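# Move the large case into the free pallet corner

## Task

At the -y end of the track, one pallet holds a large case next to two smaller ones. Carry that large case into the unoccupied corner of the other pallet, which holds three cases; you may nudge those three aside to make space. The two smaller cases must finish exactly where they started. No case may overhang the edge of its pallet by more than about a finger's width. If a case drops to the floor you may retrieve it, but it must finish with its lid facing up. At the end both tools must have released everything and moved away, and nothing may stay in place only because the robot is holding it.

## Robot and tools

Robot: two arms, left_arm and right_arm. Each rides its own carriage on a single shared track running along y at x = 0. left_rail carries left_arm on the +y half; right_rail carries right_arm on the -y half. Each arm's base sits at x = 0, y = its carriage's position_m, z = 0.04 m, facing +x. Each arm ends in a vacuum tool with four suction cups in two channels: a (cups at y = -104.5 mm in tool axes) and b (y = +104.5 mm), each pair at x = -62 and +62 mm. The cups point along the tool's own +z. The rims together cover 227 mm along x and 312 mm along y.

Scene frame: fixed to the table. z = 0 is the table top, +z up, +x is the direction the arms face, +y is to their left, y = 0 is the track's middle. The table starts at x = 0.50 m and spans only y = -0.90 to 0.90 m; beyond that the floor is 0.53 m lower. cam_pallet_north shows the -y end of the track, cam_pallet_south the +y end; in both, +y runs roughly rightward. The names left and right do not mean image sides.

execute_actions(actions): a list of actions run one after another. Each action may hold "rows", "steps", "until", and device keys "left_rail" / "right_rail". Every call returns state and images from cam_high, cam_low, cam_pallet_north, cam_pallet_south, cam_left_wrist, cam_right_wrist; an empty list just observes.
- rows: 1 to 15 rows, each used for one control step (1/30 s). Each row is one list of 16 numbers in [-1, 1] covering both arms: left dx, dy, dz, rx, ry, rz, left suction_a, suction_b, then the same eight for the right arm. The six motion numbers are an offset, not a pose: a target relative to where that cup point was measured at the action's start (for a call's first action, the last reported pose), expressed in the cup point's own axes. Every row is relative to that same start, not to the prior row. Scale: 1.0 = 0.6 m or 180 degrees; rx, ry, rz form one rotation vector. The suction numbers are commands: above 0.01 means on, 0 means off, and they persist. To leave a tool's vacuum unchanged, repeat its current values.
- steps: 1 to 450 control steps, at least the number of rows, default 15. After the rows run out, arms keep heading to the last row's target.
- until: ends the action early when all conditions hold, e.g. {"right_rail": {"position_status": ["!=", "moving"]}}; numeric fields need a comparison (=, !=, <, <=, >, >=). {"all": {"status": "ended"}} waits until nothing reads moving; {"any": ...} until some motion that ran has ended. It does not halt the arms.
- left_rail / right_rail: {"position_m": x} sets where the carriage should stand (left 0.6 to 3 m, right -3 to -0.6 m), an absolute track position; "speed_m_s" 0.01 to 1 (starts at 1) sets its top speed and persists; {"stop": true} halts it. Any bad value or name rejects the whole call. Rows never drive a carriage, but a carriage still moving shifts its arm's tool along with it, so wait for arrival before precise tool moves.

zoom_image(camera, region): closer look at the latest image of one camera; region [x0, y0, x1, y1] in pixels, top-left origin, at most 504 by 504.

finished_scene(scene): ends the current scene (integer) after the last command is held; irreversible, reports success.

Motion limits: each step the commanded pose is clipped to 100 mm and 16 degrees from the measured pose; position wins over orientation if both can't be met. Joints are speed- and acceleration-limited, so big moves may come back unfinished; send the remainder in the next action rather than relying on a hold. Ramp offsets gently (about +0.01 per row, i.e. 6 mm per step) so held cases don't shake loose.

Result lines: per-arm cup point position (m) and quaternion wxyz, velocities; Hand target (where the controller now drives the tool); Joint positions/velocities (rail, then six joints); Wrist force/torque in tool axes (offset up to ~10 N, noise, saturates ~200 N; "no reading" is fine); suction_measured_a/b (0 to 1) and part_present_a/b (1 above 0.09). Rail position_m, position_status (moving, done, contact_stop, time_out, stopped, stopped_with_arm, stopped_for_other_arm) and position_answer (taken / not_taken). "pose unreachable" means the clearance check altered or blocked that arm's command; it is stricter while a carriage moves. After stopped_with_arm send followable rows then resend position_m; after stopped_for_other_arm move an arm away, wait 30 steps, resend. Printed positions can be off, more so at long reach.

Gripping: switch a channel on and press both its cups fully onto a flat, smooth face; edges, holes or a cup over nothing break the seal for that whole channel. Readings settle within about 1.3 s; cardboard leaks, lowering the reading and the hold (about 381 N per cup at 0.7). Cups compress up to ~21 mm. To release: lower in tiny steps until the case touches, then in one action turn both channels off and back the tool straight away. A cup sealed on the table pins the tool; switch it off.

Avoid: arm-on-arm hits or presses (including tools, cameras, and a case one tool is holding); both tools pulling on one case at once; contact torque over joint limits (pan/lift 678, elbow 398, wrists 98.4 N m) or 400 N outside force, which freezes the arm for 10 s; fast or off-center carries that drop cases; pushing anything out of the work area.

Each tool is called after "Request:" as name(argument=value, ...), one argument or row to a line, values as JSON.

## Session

Request:
execute_actions(
  actions=[],
)

Scene clock: 0.00 s.
left_arm: end_effector_position=(+0.8503, +1.6370, +0.4411) suction_measured_a=0.00 part_present_a=0 suction_measured_b=0.00 part_present_b=0 end_effector_quat_wxyz=(-0.000, +0.001, +1.000, -0.001) end_effector_velocity=(-0.000, +0.000, +0.000) end_effector_angular_velocity=(-0.000, -0.000, +0.000) | right_arm: end_effector_position=(+0.8514, -0.7334, +0.4401) suction_measured_a=0.00 part_present_a=0 suction_measured_b=0.00 part_present_b=0 end_effector_quat_wxyz=(+0.000, +0.000, +1.000, -0.001) end_effector_velocity=(+0.000, -0.000, -0.000) end_effector_angular_velocity=(+0.000, +0.000, -0.000)
Joint positions: left_arm=[ 1.637 -0.239 -1.499  2.091 -2.163 -1.572  1.334] | right_arm=[-0.732 -0.24  -1.497  2.09  -2.165 -1.572  1.332]
Joint velocities: left_arm=[ 0.  0. -0.  0. -0.  0. -0.] | right_arm=[ 0. -0.  0. -0.  0. -0.  0.]
Wrist force (N, on the end effector, along its own x y z axes, offset not removed): no reading
Wrist torque (N m, same axes, about the end effector's origin, offset not removed): no reading
Hand target (left_arm): +0.850, +1.637, +0.441; -0.000, +0.001, +1.000, -0.001
Hand target (right_arm): +0.851, -0.733, +0.440; +0.000, +0.000, +1.000, -0.001
left_rail: position_m=1.637 position_m_goal=1.637 speed_m_s=1.00 position_status=done position_answer=taken refusals=0
right_rail: position_m=-0.732 position_m_goal=-0.732 speed_m_s=1.00 position_status=done position_answer=taken refusals=0

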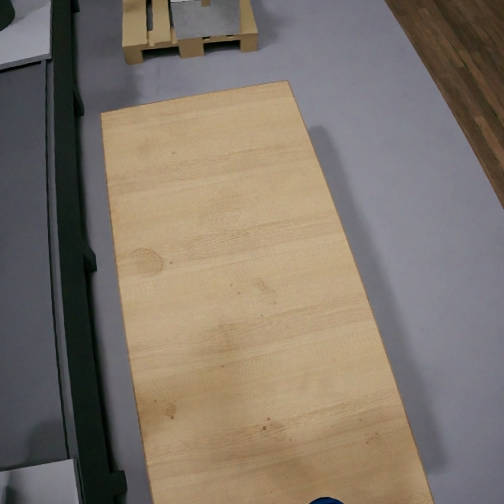

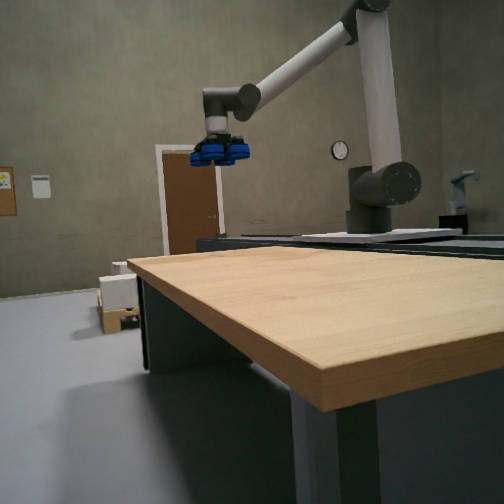

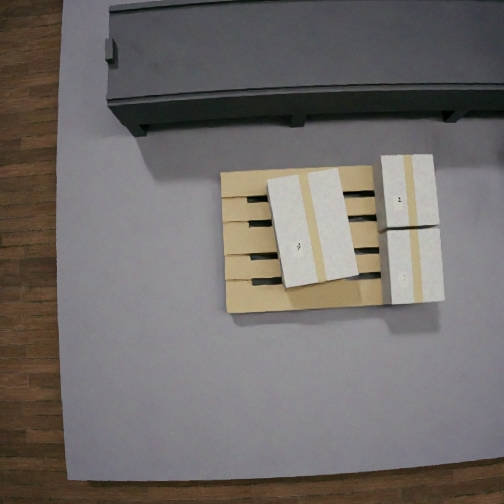

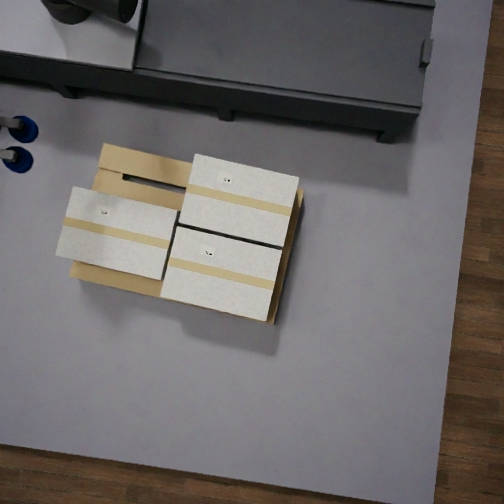

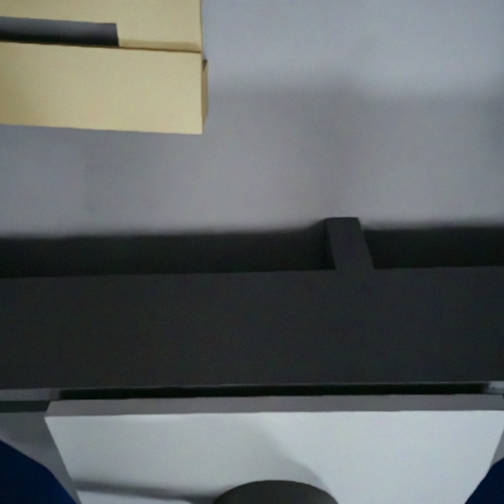

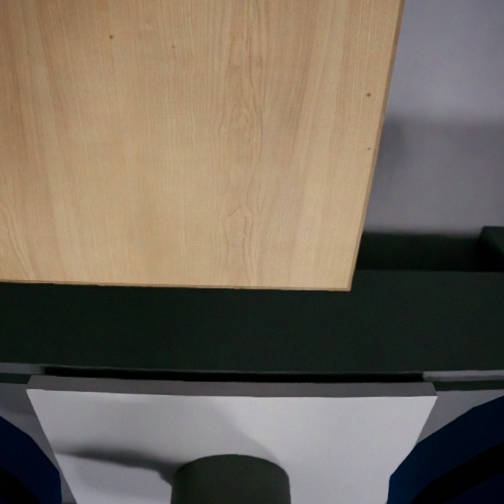

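Request:
zoom_image(
  camera="cam_pallet_south",
  region=[40, 120, 330, 340],
)

Request:
zoom_image(
  camera="cam_pallet_north",
  region=[200, 130, 480, 340],
)

Request:
zoom_image(
  camera="cam_high",
  region=[90, 0, 300, 90],
)

Request:
zoom_image(
  camera="cam_low",
  region=[70, 230, 190, 350],
)

Region (40, 120, 330, 340) of cam_pallet_south's 504x504 image, scaled by 1.738, with more detail than that image has; it fills the top 382 rows of this view, and the rest is white.

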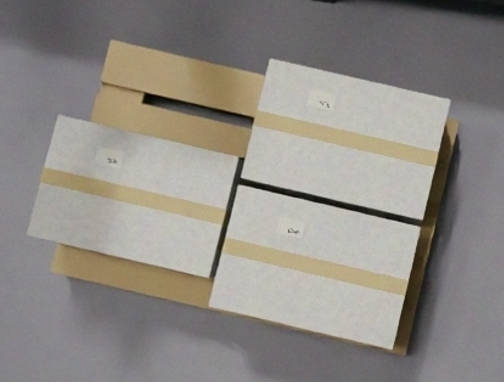

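Region (200, 130, 480, 340) of cam_pallet_north's 504x504 image, scaled by 1.800, with more detail than that image has; it fills the top 378 rows of this view, and the rest is white.

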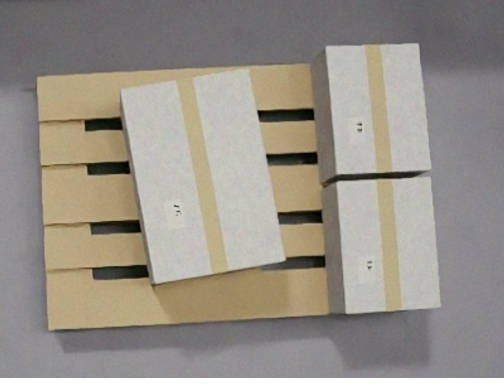

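Region (90, 0, 300, 90) of cam_high's 504x504 image, scaled by 2.400, with more detail than that image has; it fills the top 216 rows of this view, and the rest is white.

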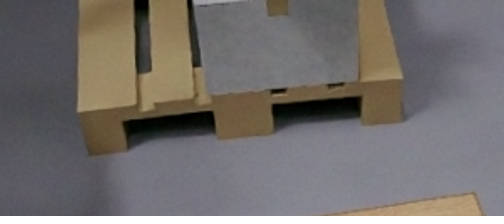

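Region (70, 230, 190, 350) of cam_low's 504x504 image, scaled by 4.200, with more detail than that image has.

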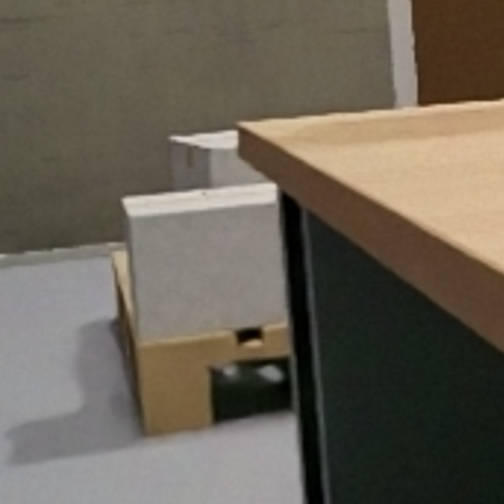

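Request:
zoom_image(
  camera="cam_pallet_south",
  region=[50, 130, 190, 230],
)

Request:
zoom_image(
  camera="cam_pallet_south",
  region=[45, 200, 195, 310],
)

Request:
zoom_image(
  camera="cam_pallet_south",
  region=[150, 200, 320, 335],
)

Request:
zoom_image(
  camera="cam_pallet_south",
  region=[170, 140, 320, 260],
)

Region (50, 130, 190, 230) of cam_pallet_south's 504x504 image, scaled by 3.600, with more detail than that image has; it fills the top 360 rows of this view, and the rest is white.

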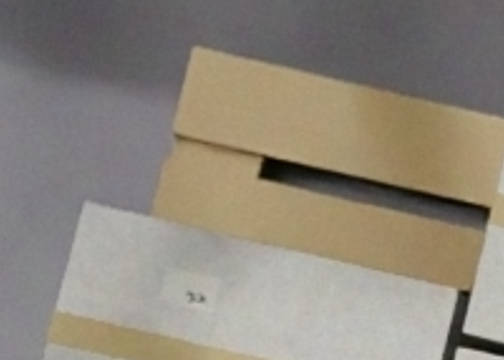

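Region (45, 200, 195, 310) of cam_pallet_south's 504x504 image, scaled by 3.360, with more detail than that image has; it fills the top 370 rows of this view, and the rest is white.

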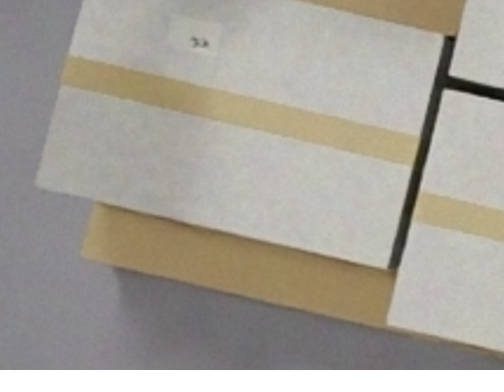

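Region (150, 200, 320, 335) of cam_pallet_south's 504x504 image, scaled by 2.965, with more detail than that image has; it fills the top 400 rows of this view, and the rest is white.

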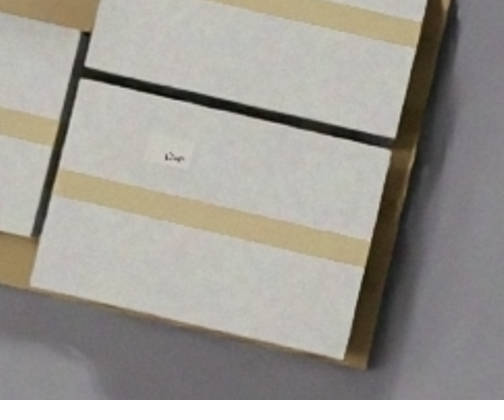

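Region (170, 140, 320, 260) of cam_pallet_south's 504x504 image, scaled by 3.360, with more detail than that image has; it fills the top 403 rows of this view, and the rest is white.

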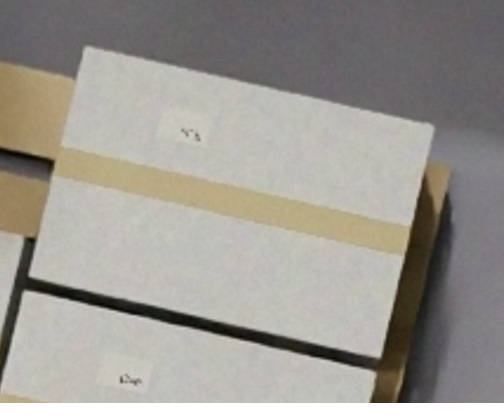

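Request:
zoom_image(
  camera="cam_pallet_south",
  region=[0, 100, 60, 190],
)

Request:
zoom_image(
  camera="cam_pallet_north",
  region=[255, 160, 375, 300],
)

Region (0, 100, 60, 190) of cam_pallet_south's 504x504 image, scaled by 5.600, with more detail than that image has.

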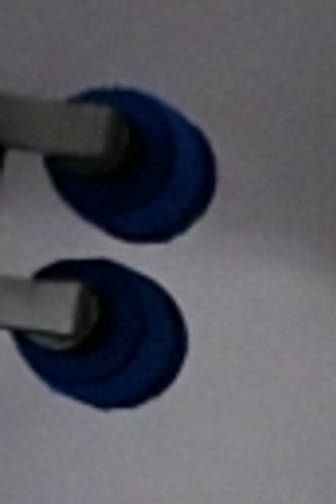

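Region (255, 160, 375, 300) of cam_pallet_north's 504x504 image, scaled by 3.600, with more detail than that image has; it fills the left 432 columns of this view, and the rest is white.

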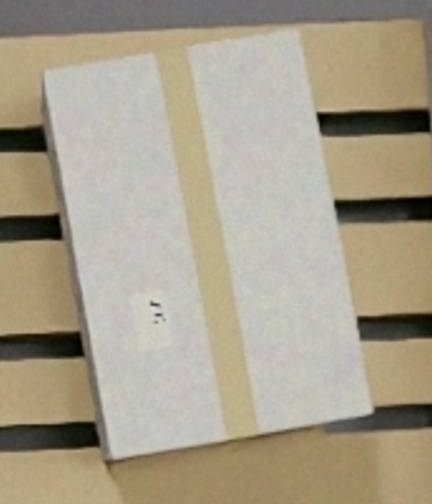

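Request:
zoom_image(
  camera="cam_pallet_south",
  region=[140, 60, 240, 130],
)

Request:
zoom_image(
  camera="cam_pallet_south",
  region=[340, 80, 440, 150],
)

Region (140, 60, 240, 130) of cam_pallet_south's 504x504 image, scaled by 5.040, with more detail than that image has; it fills the top 353 rows of this view, and the rest is white.

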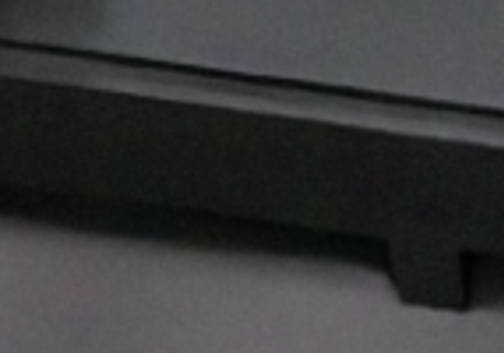

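Region (340, 80, 440, 150) of cam_pallet_south's 504x504 image, scaled by 5.040, with more detail than that image has; it fills the top 353 rows of this view, and the rest is white.

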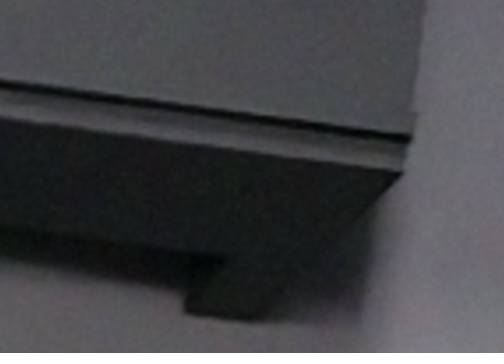

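Request:
zoom_image(
  camera="cam_pallet_north",
  region=[95, 20, 215, 140],
)

Request:
zoom_image(
  camera="cam_pallet_north",
  region=[384, 20, 504, 140],
)

Request:
zoom_image(
  camera="cam_pallet_north",
  region=[210, 150, 290, 330],
)

Request:
zoom_image(
  camera="cam_pallet_north",
  region=[350, 140, 460, 320],
)

Region (95, 20, 215, 140) of cam_pallet_north's 504x504 image, scaled by 4.200, with more detail than that image has.

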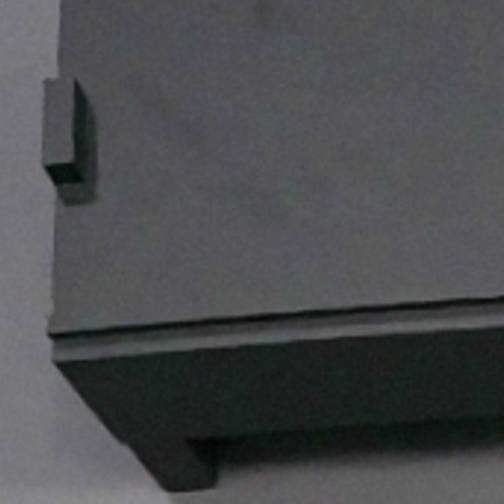

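Region (384, 20, 504, 140) of cam_pallet_north's 504x504 image, scaled by 4.200, with more detail than that image has.

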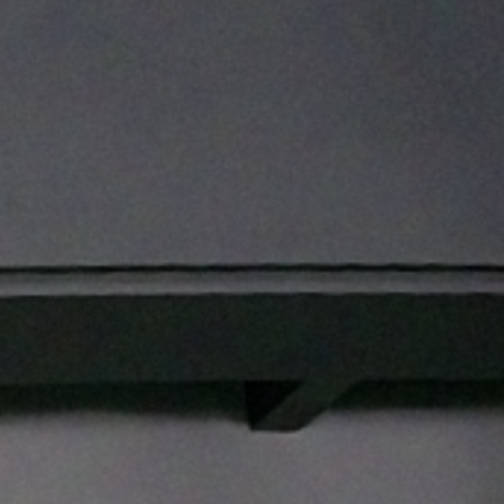

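Region (210, 150, 290, 330) of cam_pallet_north's 504x504 image, scaled by 2.800, with more detail than that image has.

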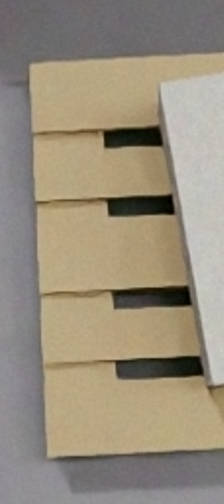

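Region (350, 140, 460, 320) of cam_pallet_north's 504x504 image, scaled by 2.800, with more detail than that image has.

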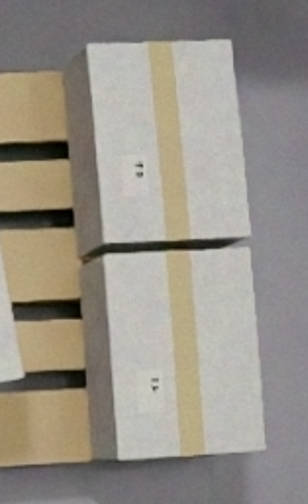

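Request:
execute_actions(
  actions=[
    {"left_rail": {"position_m": 2.31}, "right_rail": {"position_m": -3.0}, "rows": [[-0.4153,-0.4975,0.7352,0,0,-0.4742,0,0,-0.2177,0.9823,0.7335,0,0,-0.0361,0,0]], "steps": 1},
  ],
)

Scene clock: 29.27 s.
left_arm: end_effector_position=(+0.8503, +1.6370, +0.4411) suction_measured_a=0.00 part_present_a=0 suction_measured_b=0.00 part_present_b=0 end_effector_quat_wxyz=(-0.000, +0.001, +1.000, -0.001) end_effector_velocity=(+0.003, -0.004, -0.004) end_effector_angular_velocity=(+0.000, +0.001, -0.002) | right_arm: end_effector_position=(+0.8514, -0.7334, +0.4401) suction_measured_a=0.00 part_present_a=0 suction_measured_b=0.00 part_present_b=0 end_effector_quat_wxyz=(+0.000, +0.000, +1.000, -0.001) end_effector_velocity=(+0.001, +0.006, -0.006) end_effector_angular_velocity=(+0.001, +0.005, +0.007)
Joint positions: left_arm=[ 1.637 -0.239 -1.499  2.091 -2.163 -1.572  1.334] | right_arm=[-0.732 -0.24  -1.497  2.09  -2.165 -1.572  1.332]
Joint velocities: left_arm=[ 0.    -0.004  0.006  0.    -0.005  0.    -0.002] | right_arm=[ 0.     0.007  0.006  0.002 -0.003 -0.     0.   ]
Wrist force (N, on the end effector, along its own x y z axes, offset not removed): left_arm=[-5.5 -2.7 -2.0] | right_arm=[1.3 -2.6 0.3]
Wrist torque (N m, same axes, about the end effector's origin, offset not removed): left_arm=[-0.49 1.44 0.21] | right_arm=[-0.69 -0.19 0.12]
Hand target (left_arm): +0.881, +1.591, +0.370; -0.009, -0.122, +0.993, -0.003
Hand target (right_arm): +0.859, -0.660, +0.385; -0.001, -0.056, +0.998, +0.000
Off the commanded pose (left_arm): 0.588 m, 85 deg; position and orientation clipped at the last step of the last action.
Off the commanded pose (right_arm): 0.747 m, 6 deg; position clipped at the last step of the last action.
left_rail: position_m=1.637 position_m_goal=2.310 speed_m_s=1.00 position_status=moving position_answer=taken refusals=0
right_rail: position_m=-0.732 position_m_goal=-3.000 speed_m_s=1.00 position_status=moving position_answer=taken refusals=0

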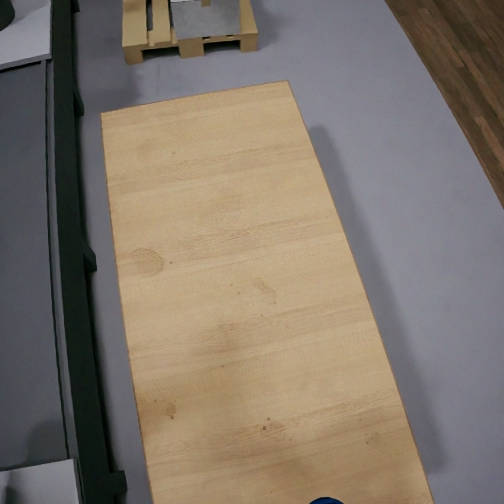

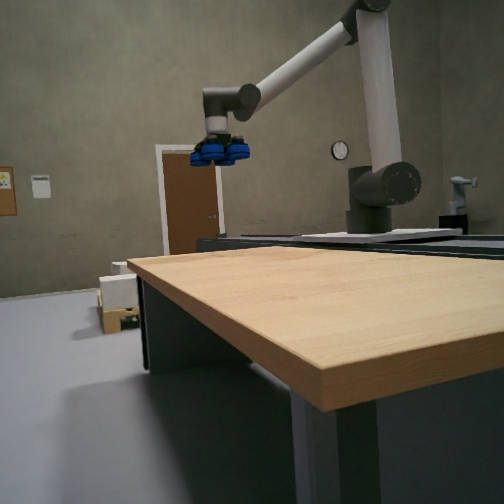

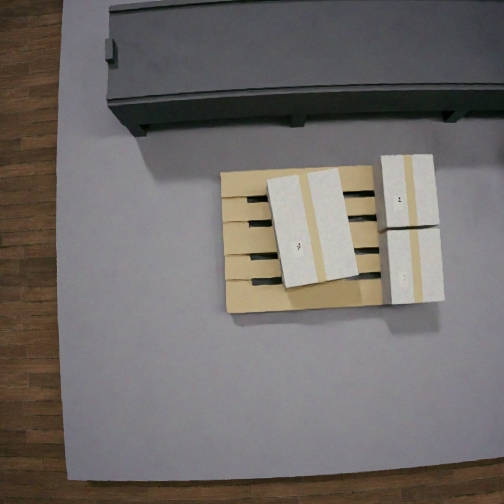

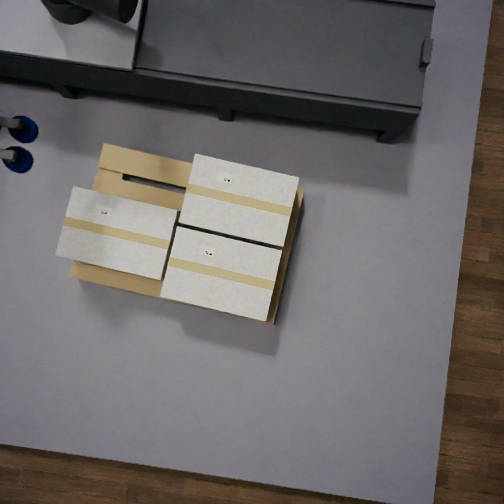

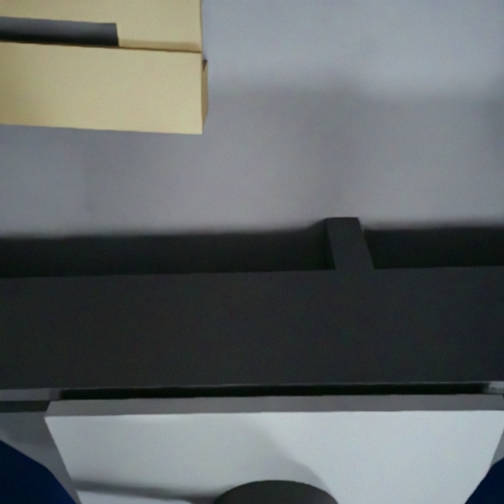

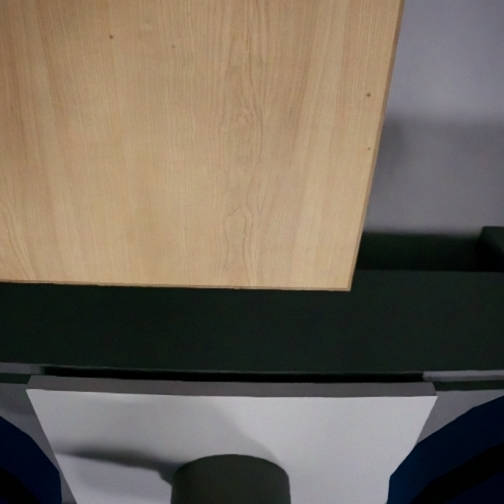

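Request:
execute_actions(
  actions=[],
)

Scene clock: 31.03 s.
left_arm: end_effector_position=(+0.8814, +2.2612, +0.3696) suction_measured_a=0.00 part_present_a=0 suction_measured_b=0.00 part_present_b=0 end_effector_quat_wxyz=(-0.009, -0.122, +0.993, -0.003) end_effector_velocity=(-0.000, +0.000, +0.000) end_effector_angular_velocity=(-0.000, -0.000, +0.000) | right_arm: end_effector_position=(+0.8588, -2.1658, +0.3848) suction_measured_a=0.00 part_present_a=0 suction_measured_b=0.00 part_present_b=0 end_effector_quat_wxyz=(-0.001, -0.056, +0.998, +0.000) end_effector_velocity=(-0.000, -1.000, -0.000) end_effector_angular_velocity=(+0.000, +0.000, +0.000)
Joint positions: left_arm=[ 2.31  -0.281 -1.402  2.096 -2.251 -1.583  1.046] | right_arm=[-2.24  -0.149 -1.44   2.119 -2.247 -1.571  1.31 ]
Joint velocities: left_arm=[ 0.  0. -0.  0. -0. -0.  0.] | right_arm=[-1.  0.  0.  0.  0.  0. -0.]
Wrist force (N, on the end effector, along its own x y z axes, offset not removed): left_arm=[-7.3 -2.6 -4.5] | right_arm=[-6.9 4.2 1.1]
Wrist torque (N m, same axes, about the end effector's origin, offset not removed): left_arm=[-0.36 1.72 0.11] | right_arm=[0.12 1.04 0.28]
Hand target (left_arm): +0.881, +2.261, +0.370; -0.009, -0.122, +0.993, -0.003
Hand target (right_arm): +0.859, -2.224, +0.385; -0.001, -0.056, +0.998, +0.000
Off the commanded pose (left_arm): 0.497 m, 71 deg; position and orientation clipped at the last step of the last action.
Off the commanded pose (right_arm): 0.654 m, 0 deg; position clipped at the last step of the last action.
left_rail: position_m=2.310 position_m_goal=2.310 speed_m_s=1.00 position_status=done position_answer=taken refusals=0
right_rail: position_m=-2.240 position_m_goal=-3.000 speed_m_s=1.00 position_status=moving position_answer=taken refusals=0

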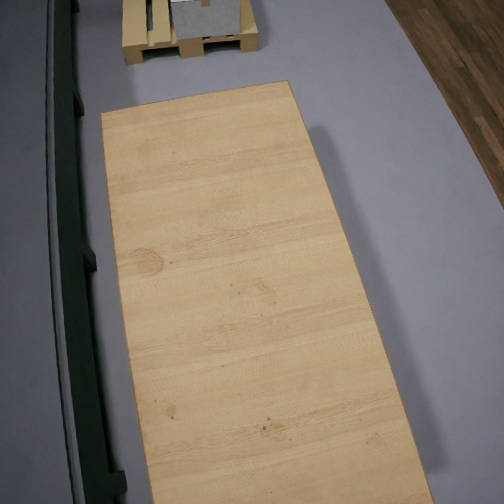

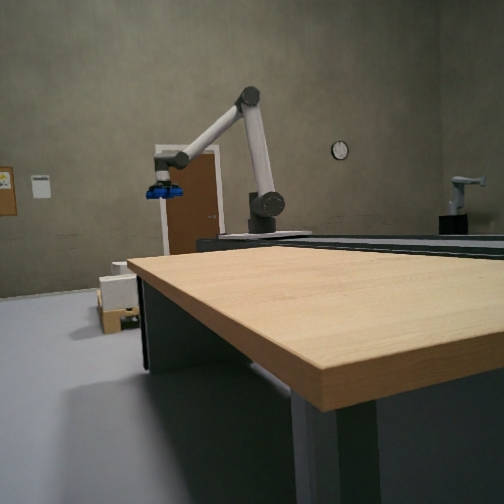

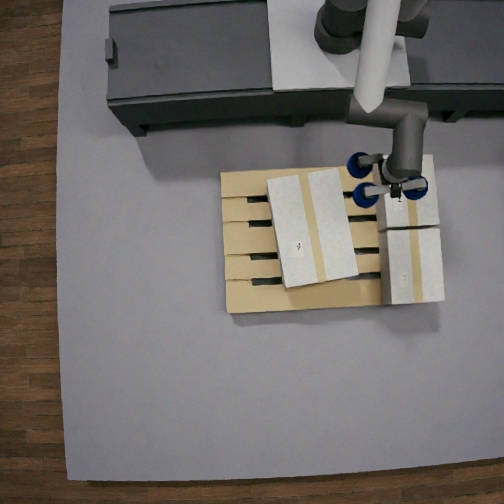

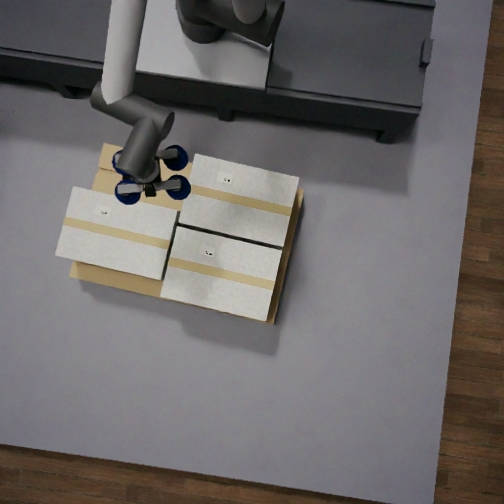

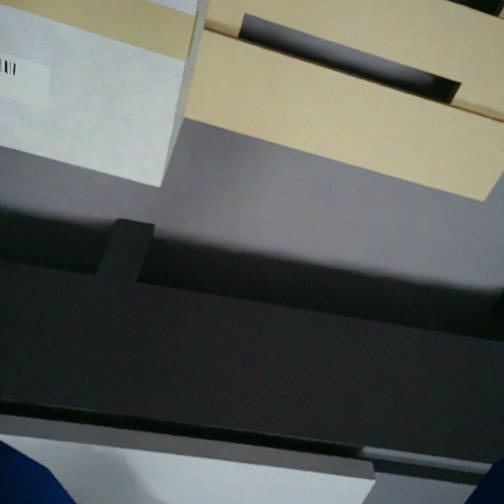

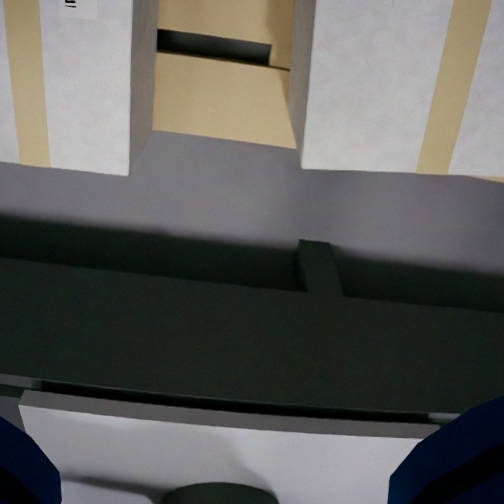

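Request:
execute_actions(
  actions=[],
)

Scene clock: 32.77 s.
left_arm: end_effector_position=(+0.8815, +2.2612, +0.3696) suction_measured_a=0.00 part_present_a=0 suction_measured_b=0.00 part_present_b=0 end_effector_quat_wxyz=(-0.009, -0.122, +0.993, -0.003) end_effector_velocity=(-0.000, +0.000, -0.000) end_effector_angular_velocity=(+0.000, +0.000, -0.000) | right_arm: end_effector_position=(+0.8588, -2.9258, +0.3848) suction_measured_a=0.00 part_present_a=0 suction_measured_b=0.00 part_present_b=0 end_effector_quat_wxyz=(-0.001, -0.056, +0.998, +0.000) end_effector_velocity=(-0.000, +0.000, +0.000) end_effector_angular_velocity=(-0.000, -0.000, +0.000)
Joint positions: left_arm=[ 2.31  -0.281 -1.402  2.096 -2.251 -1.583  1.046] | right_arm=[-3.    -0.149 -1.44   2.119 -2.247 -1.571  1.31 ]
Joint velocities: left_arm=[ 0. -0.  0. -0.  0.  0. -0.] | right_arm=[ 0.  0. -0.  0. -0.  0.  0.]
Wrist force (N, on the end effector, along its own x y z axes, offset not removed): left_arm=[-6.3 0.6 -2.4] | right_arm=[-4.9 5.2 -1.3]
Wrist torque (N m, same axes, about the end effector's origin, offset not removed): left_arm=[0.09 1.57 0.06] | right_arm=[0.10 0.93 -0.10]
Hand target (left_arm): +0.881, +2.261, +0.370; -0.009, -0.122, +0.993, -0.003
Hand target (right_arm): +0.859, -2.926, +0.385; -0.001, -0.056, +0.998, +0.000
Off the commanded pose (left_arm): 0.497 m, 71 deg; position and orientation clipped at the last step of the last action.
Off the commanded pose (right_arm): 0.654 m, 0 deg; position clipped at the last step of the last action.
left_rail: position_m=2.310 position_m_goal=2.310 speed_m_s=1.00 position_status=done position_answer=taken refusals=0
right_rail: position_m=-3.000 position_m_goal=-3.000 speed_m_s=1.00 position_status=done position_answer=taken refusals=0

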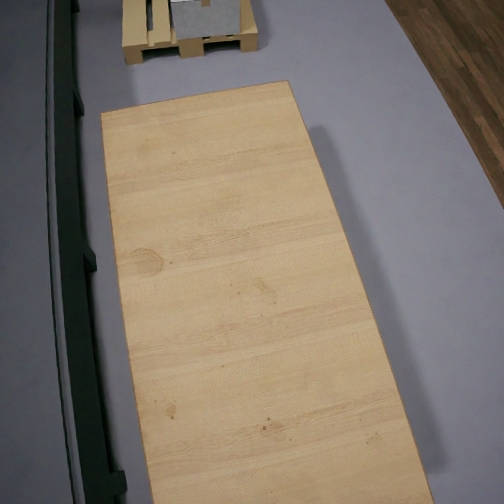

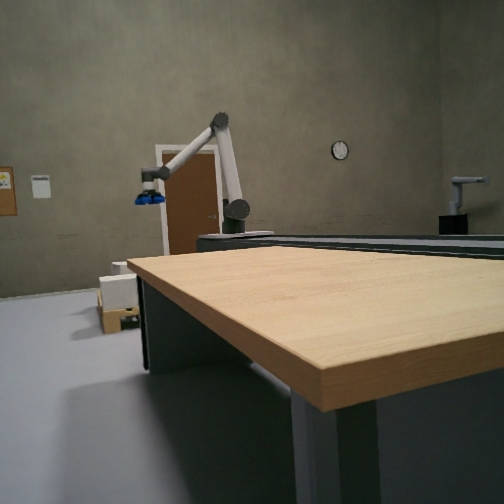

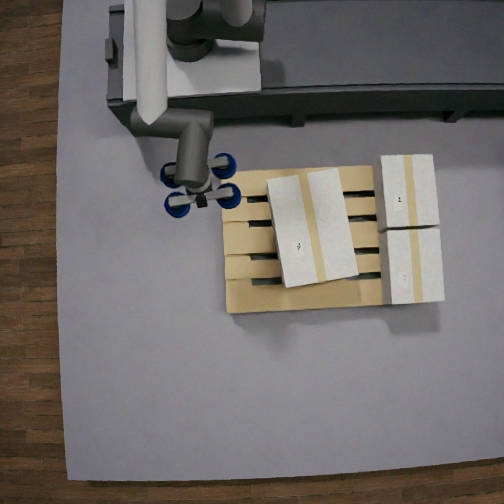

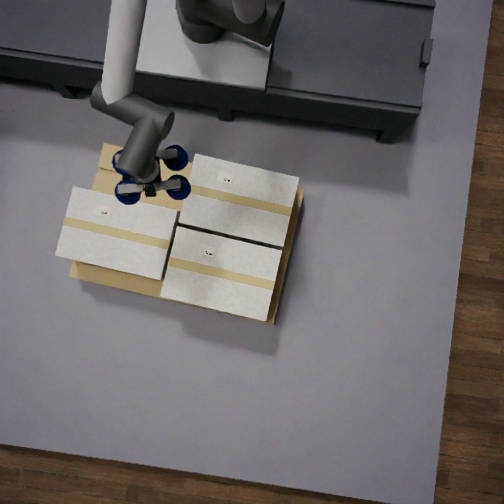

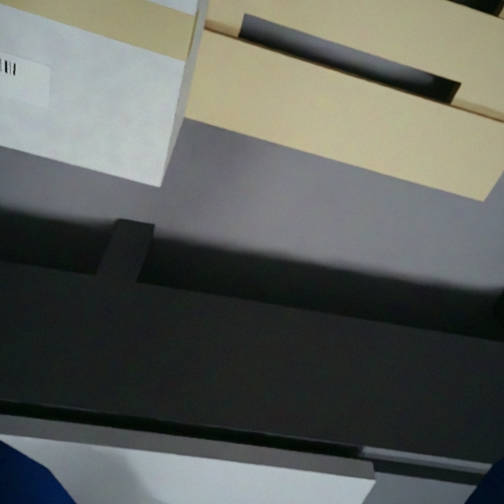

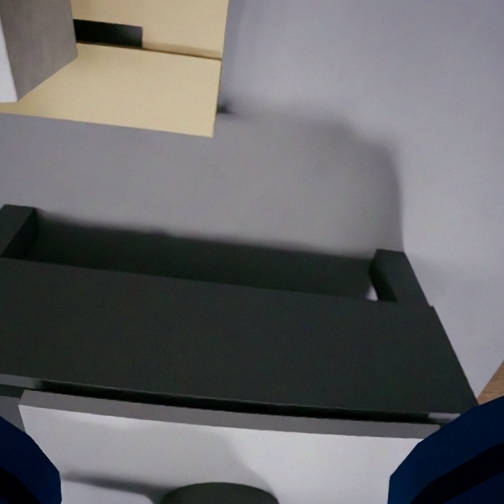

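Request:
execute_actions(
  actions=[
    {"rows": [[-0.2519,-0.4917,0.533,0,0,-0.396,0,0,-0.2995,0.8281,0.558,0,0,0,0,0]], "steps": 1},
  ],
)

Scene clock: 37.07 s.
left_arm: end_effector_position=(+0.8815, +2.2613, +0.3696) suction_measured_a=0.00 part_present_a=0 suction_measured_b=0.00 part_present_b=0 end_effector_quat_wxyz=(-0.009, -0.122, +0.993, -0.003) end_effector_velocity=(+0.003, -0.003, -0.002) end_effector_angular_velocity=(-0.000, -0.001, +0.006) | right_arm: end_effector_position=(+0.8588, -2.9258, +0.3848) suction_measured_a=0.00 part_present_a=0 suction_measured_b=0.00 part_present_b=0 end_effector_quat_wxyz=(-0.001, -0.056, +0.998, +0.000) end_effector_velocity=(+0.000, +0.007, -0.004) end_effector_angular_velocity=(+0.000, +0.002, +0.008)
Joint positions: left_arm=[ 2.31  -0.281 -1.402  2.096 -2.251 -1.583  1.046] | right_arm=[-3.    -0.149 -1.44   2.119 -2.247 -1.571  1.31 ]
Joint velocities: left_arm=[ 0.    -0.002  0.005 -0.003 -0.003 -0.    -0.008] | right_arm=[ 0.     0.008  0.005  0.001 -0.004 -0.     0.   ]
Wrist force (N, on the end effector, along its own x y z axes, offset not removed): left_arm=[-6.9 -2.1 -2.2] | right_arm=[5.5 6.7 -2.8]
Wrist torque (N m, same axes, about the end effector's origin, offset not removed): left_arm=[-0.19 1.73 0.13] | right_arm=[0.50 -0.56 0.26]
Hand target (left_arm): +0.917, +2.209, +0.303; -0.017, -0.243, +0.970, -0.004
Hand target (right_arm): +0.868, -2.847, +0.335; -0.003, -0.058, +0.998, +0.002
Off the commanded pose (left_arm): 0.461 m, 71 deg; position and orientation clipped at the last step of the last action.
Off the commanded pose (right_arm): 0.625 m, 0 deg; position clipped at the last step of the last action.
left_rail: position_m=2.310 position_m_goal=2.310 speed_m_s=1.00 position_status=done position_answer=taken refusals=0
right_rail: position_m=-3.000 position_m_goal=-3.000 speed_m_s=1.00 position_status=done position_answer=taken refusals=0

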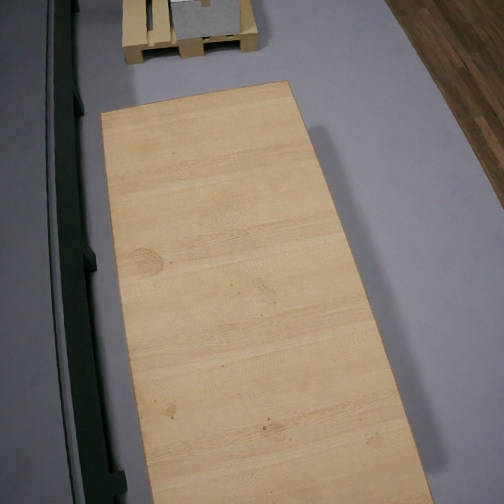

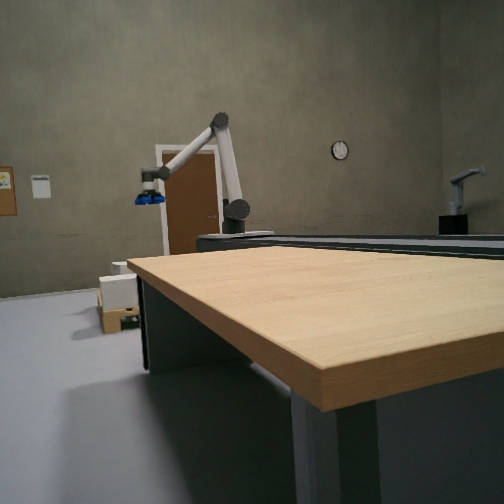

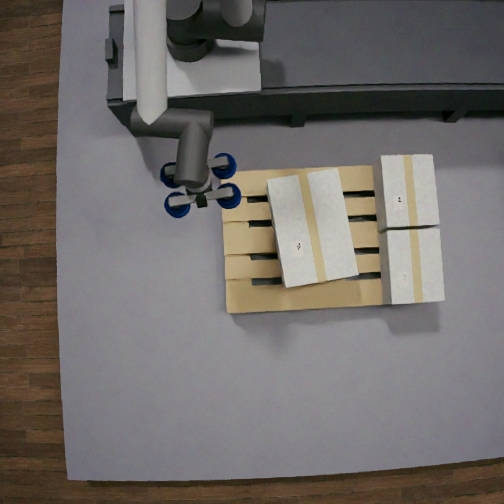

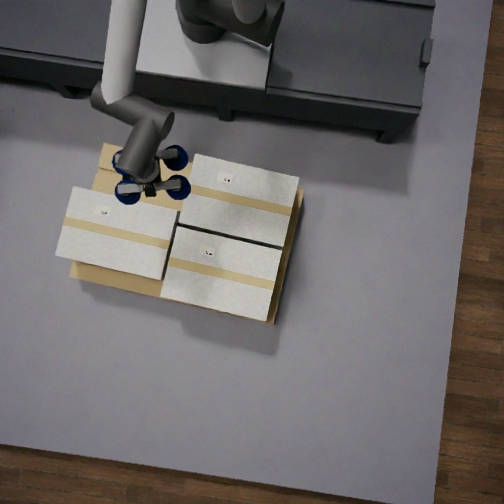

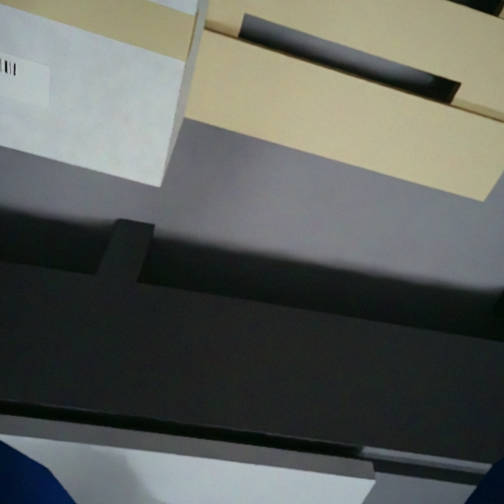

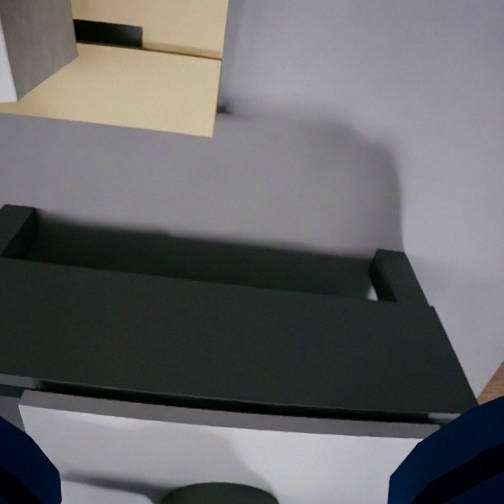

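Request:
execute_actions(
  actions=[
    {"rows": [[-0.2519,-0.4917,0.533,0,0,-0.396,0,0,-0.2995,0.8281,0.558,0,0,0,0,0]], "steps": 1},
  ],
)

Scene clock: 37.37 s.
left_arm: end_effector_position=(+0.9148, +2.2120, +0.3071) suction_measured_a=0.00 part_present_a=0 suction_measured_b=0.00 part_present_b=0 end_effector_quat_wxyz=(-0.016, -0.231, +0.973, -0.004) end_effector_velocity=(+0.025, -0.039, -0.051) end_effector_angular_velocity=(+0.003, +0.014, +0.259) | right_arm: end_effector_position=(+0.8674, -2.8519, +0.3373) suction_measured_a=0.00 part_present_a=0 suction_measured_b=0.00 part_present_b=0 end_effector_quat_wxyz=(-0.003, -0.058, +0.998, +0.002) end_effector_velocity=(+0.006, +0.060, -0.035) end_effector_angular_velocity=(+0.000, -0.001, +0.003)
Joint positions: left_arm=[ 2.31  -0.32  -1.306  2.08  -2.321 -1.594  0.784] | right_arm=[-3.    -0.062 -1.378  2.126 -2.313 -1.568  1.393]
Joint velocities: left_arm=[ 0.    -0.03   0.077 -0.014 -0.056 -0.008 -0.289] | right_arm=[ 0.     0.07   0.049  0.003 -0.053  0.001  0.067]
Wrist force (N, on the end effector, along its own x y z axes, offset not removed): left_arm=[-7.4 -4.4 -0.5] | right_arm=[4.6 7.3 -1.1]
Wrist torque (N m, same axes, about the end effector's origin, offset not removed): left_arm=[-0.55 1.70 0.03] | right_arm=[0.64 -0.53 -0.16]
Hand target (left_arm): +0.951, +2.162, +0.243; -0.021, -0.344, +0.939, -0.003
Hand target (right_arm): +0.877, -2.776, +0.288; -0.003, -0.058, +0.998, +0.002
Off the commanded pose (left_arm): 0.375 m, 59 deg; position and orientation clipped at the last step of the last action.
Off the commanded pose (right_arm): 0.538 m, 0 deg; position clipped at the last step of the last action.
left_rail: position_m=2.310 position_m_goal=2.310 speed_m_s=1.00 position_status=done position_answer=taken refusals=0
right_rail: position_m=-3.000 position_m_goal=-3.000 speed_m_s=1.00 position_status=done position_answer=taken refusals=0

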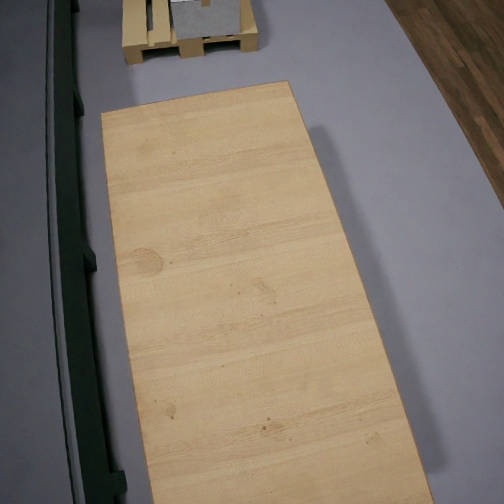

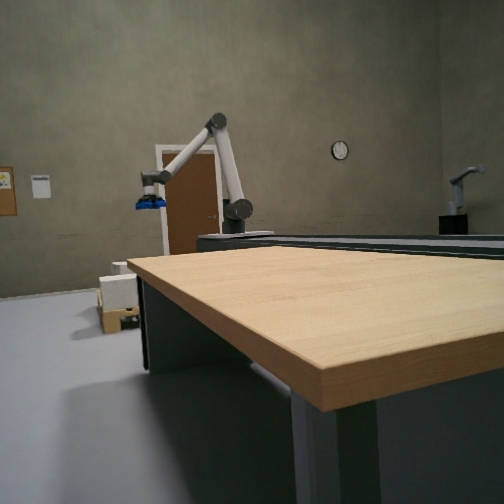

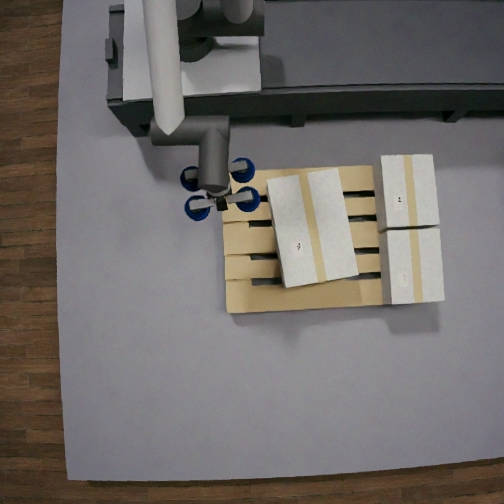

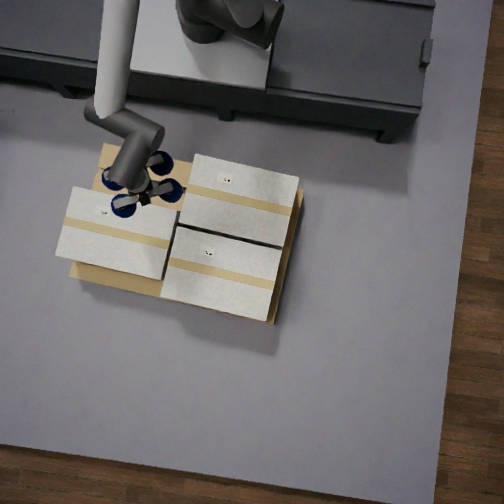

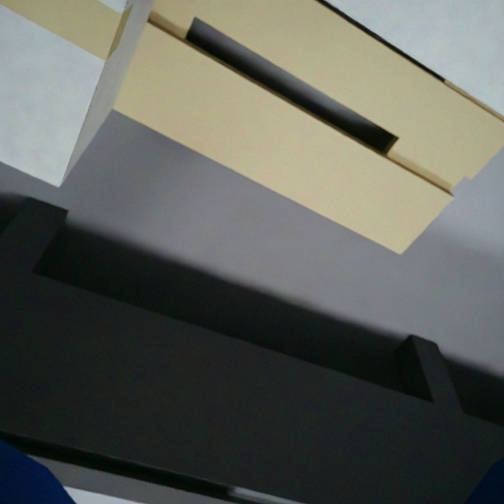

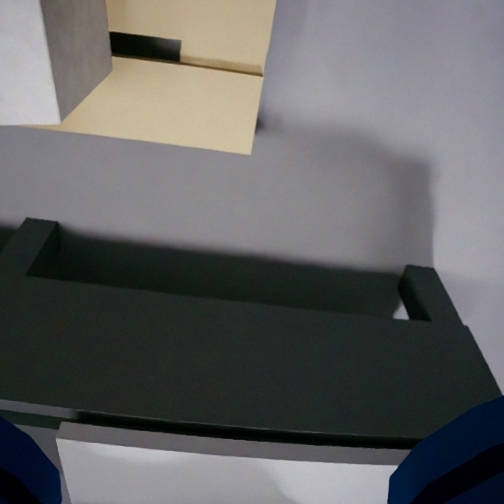

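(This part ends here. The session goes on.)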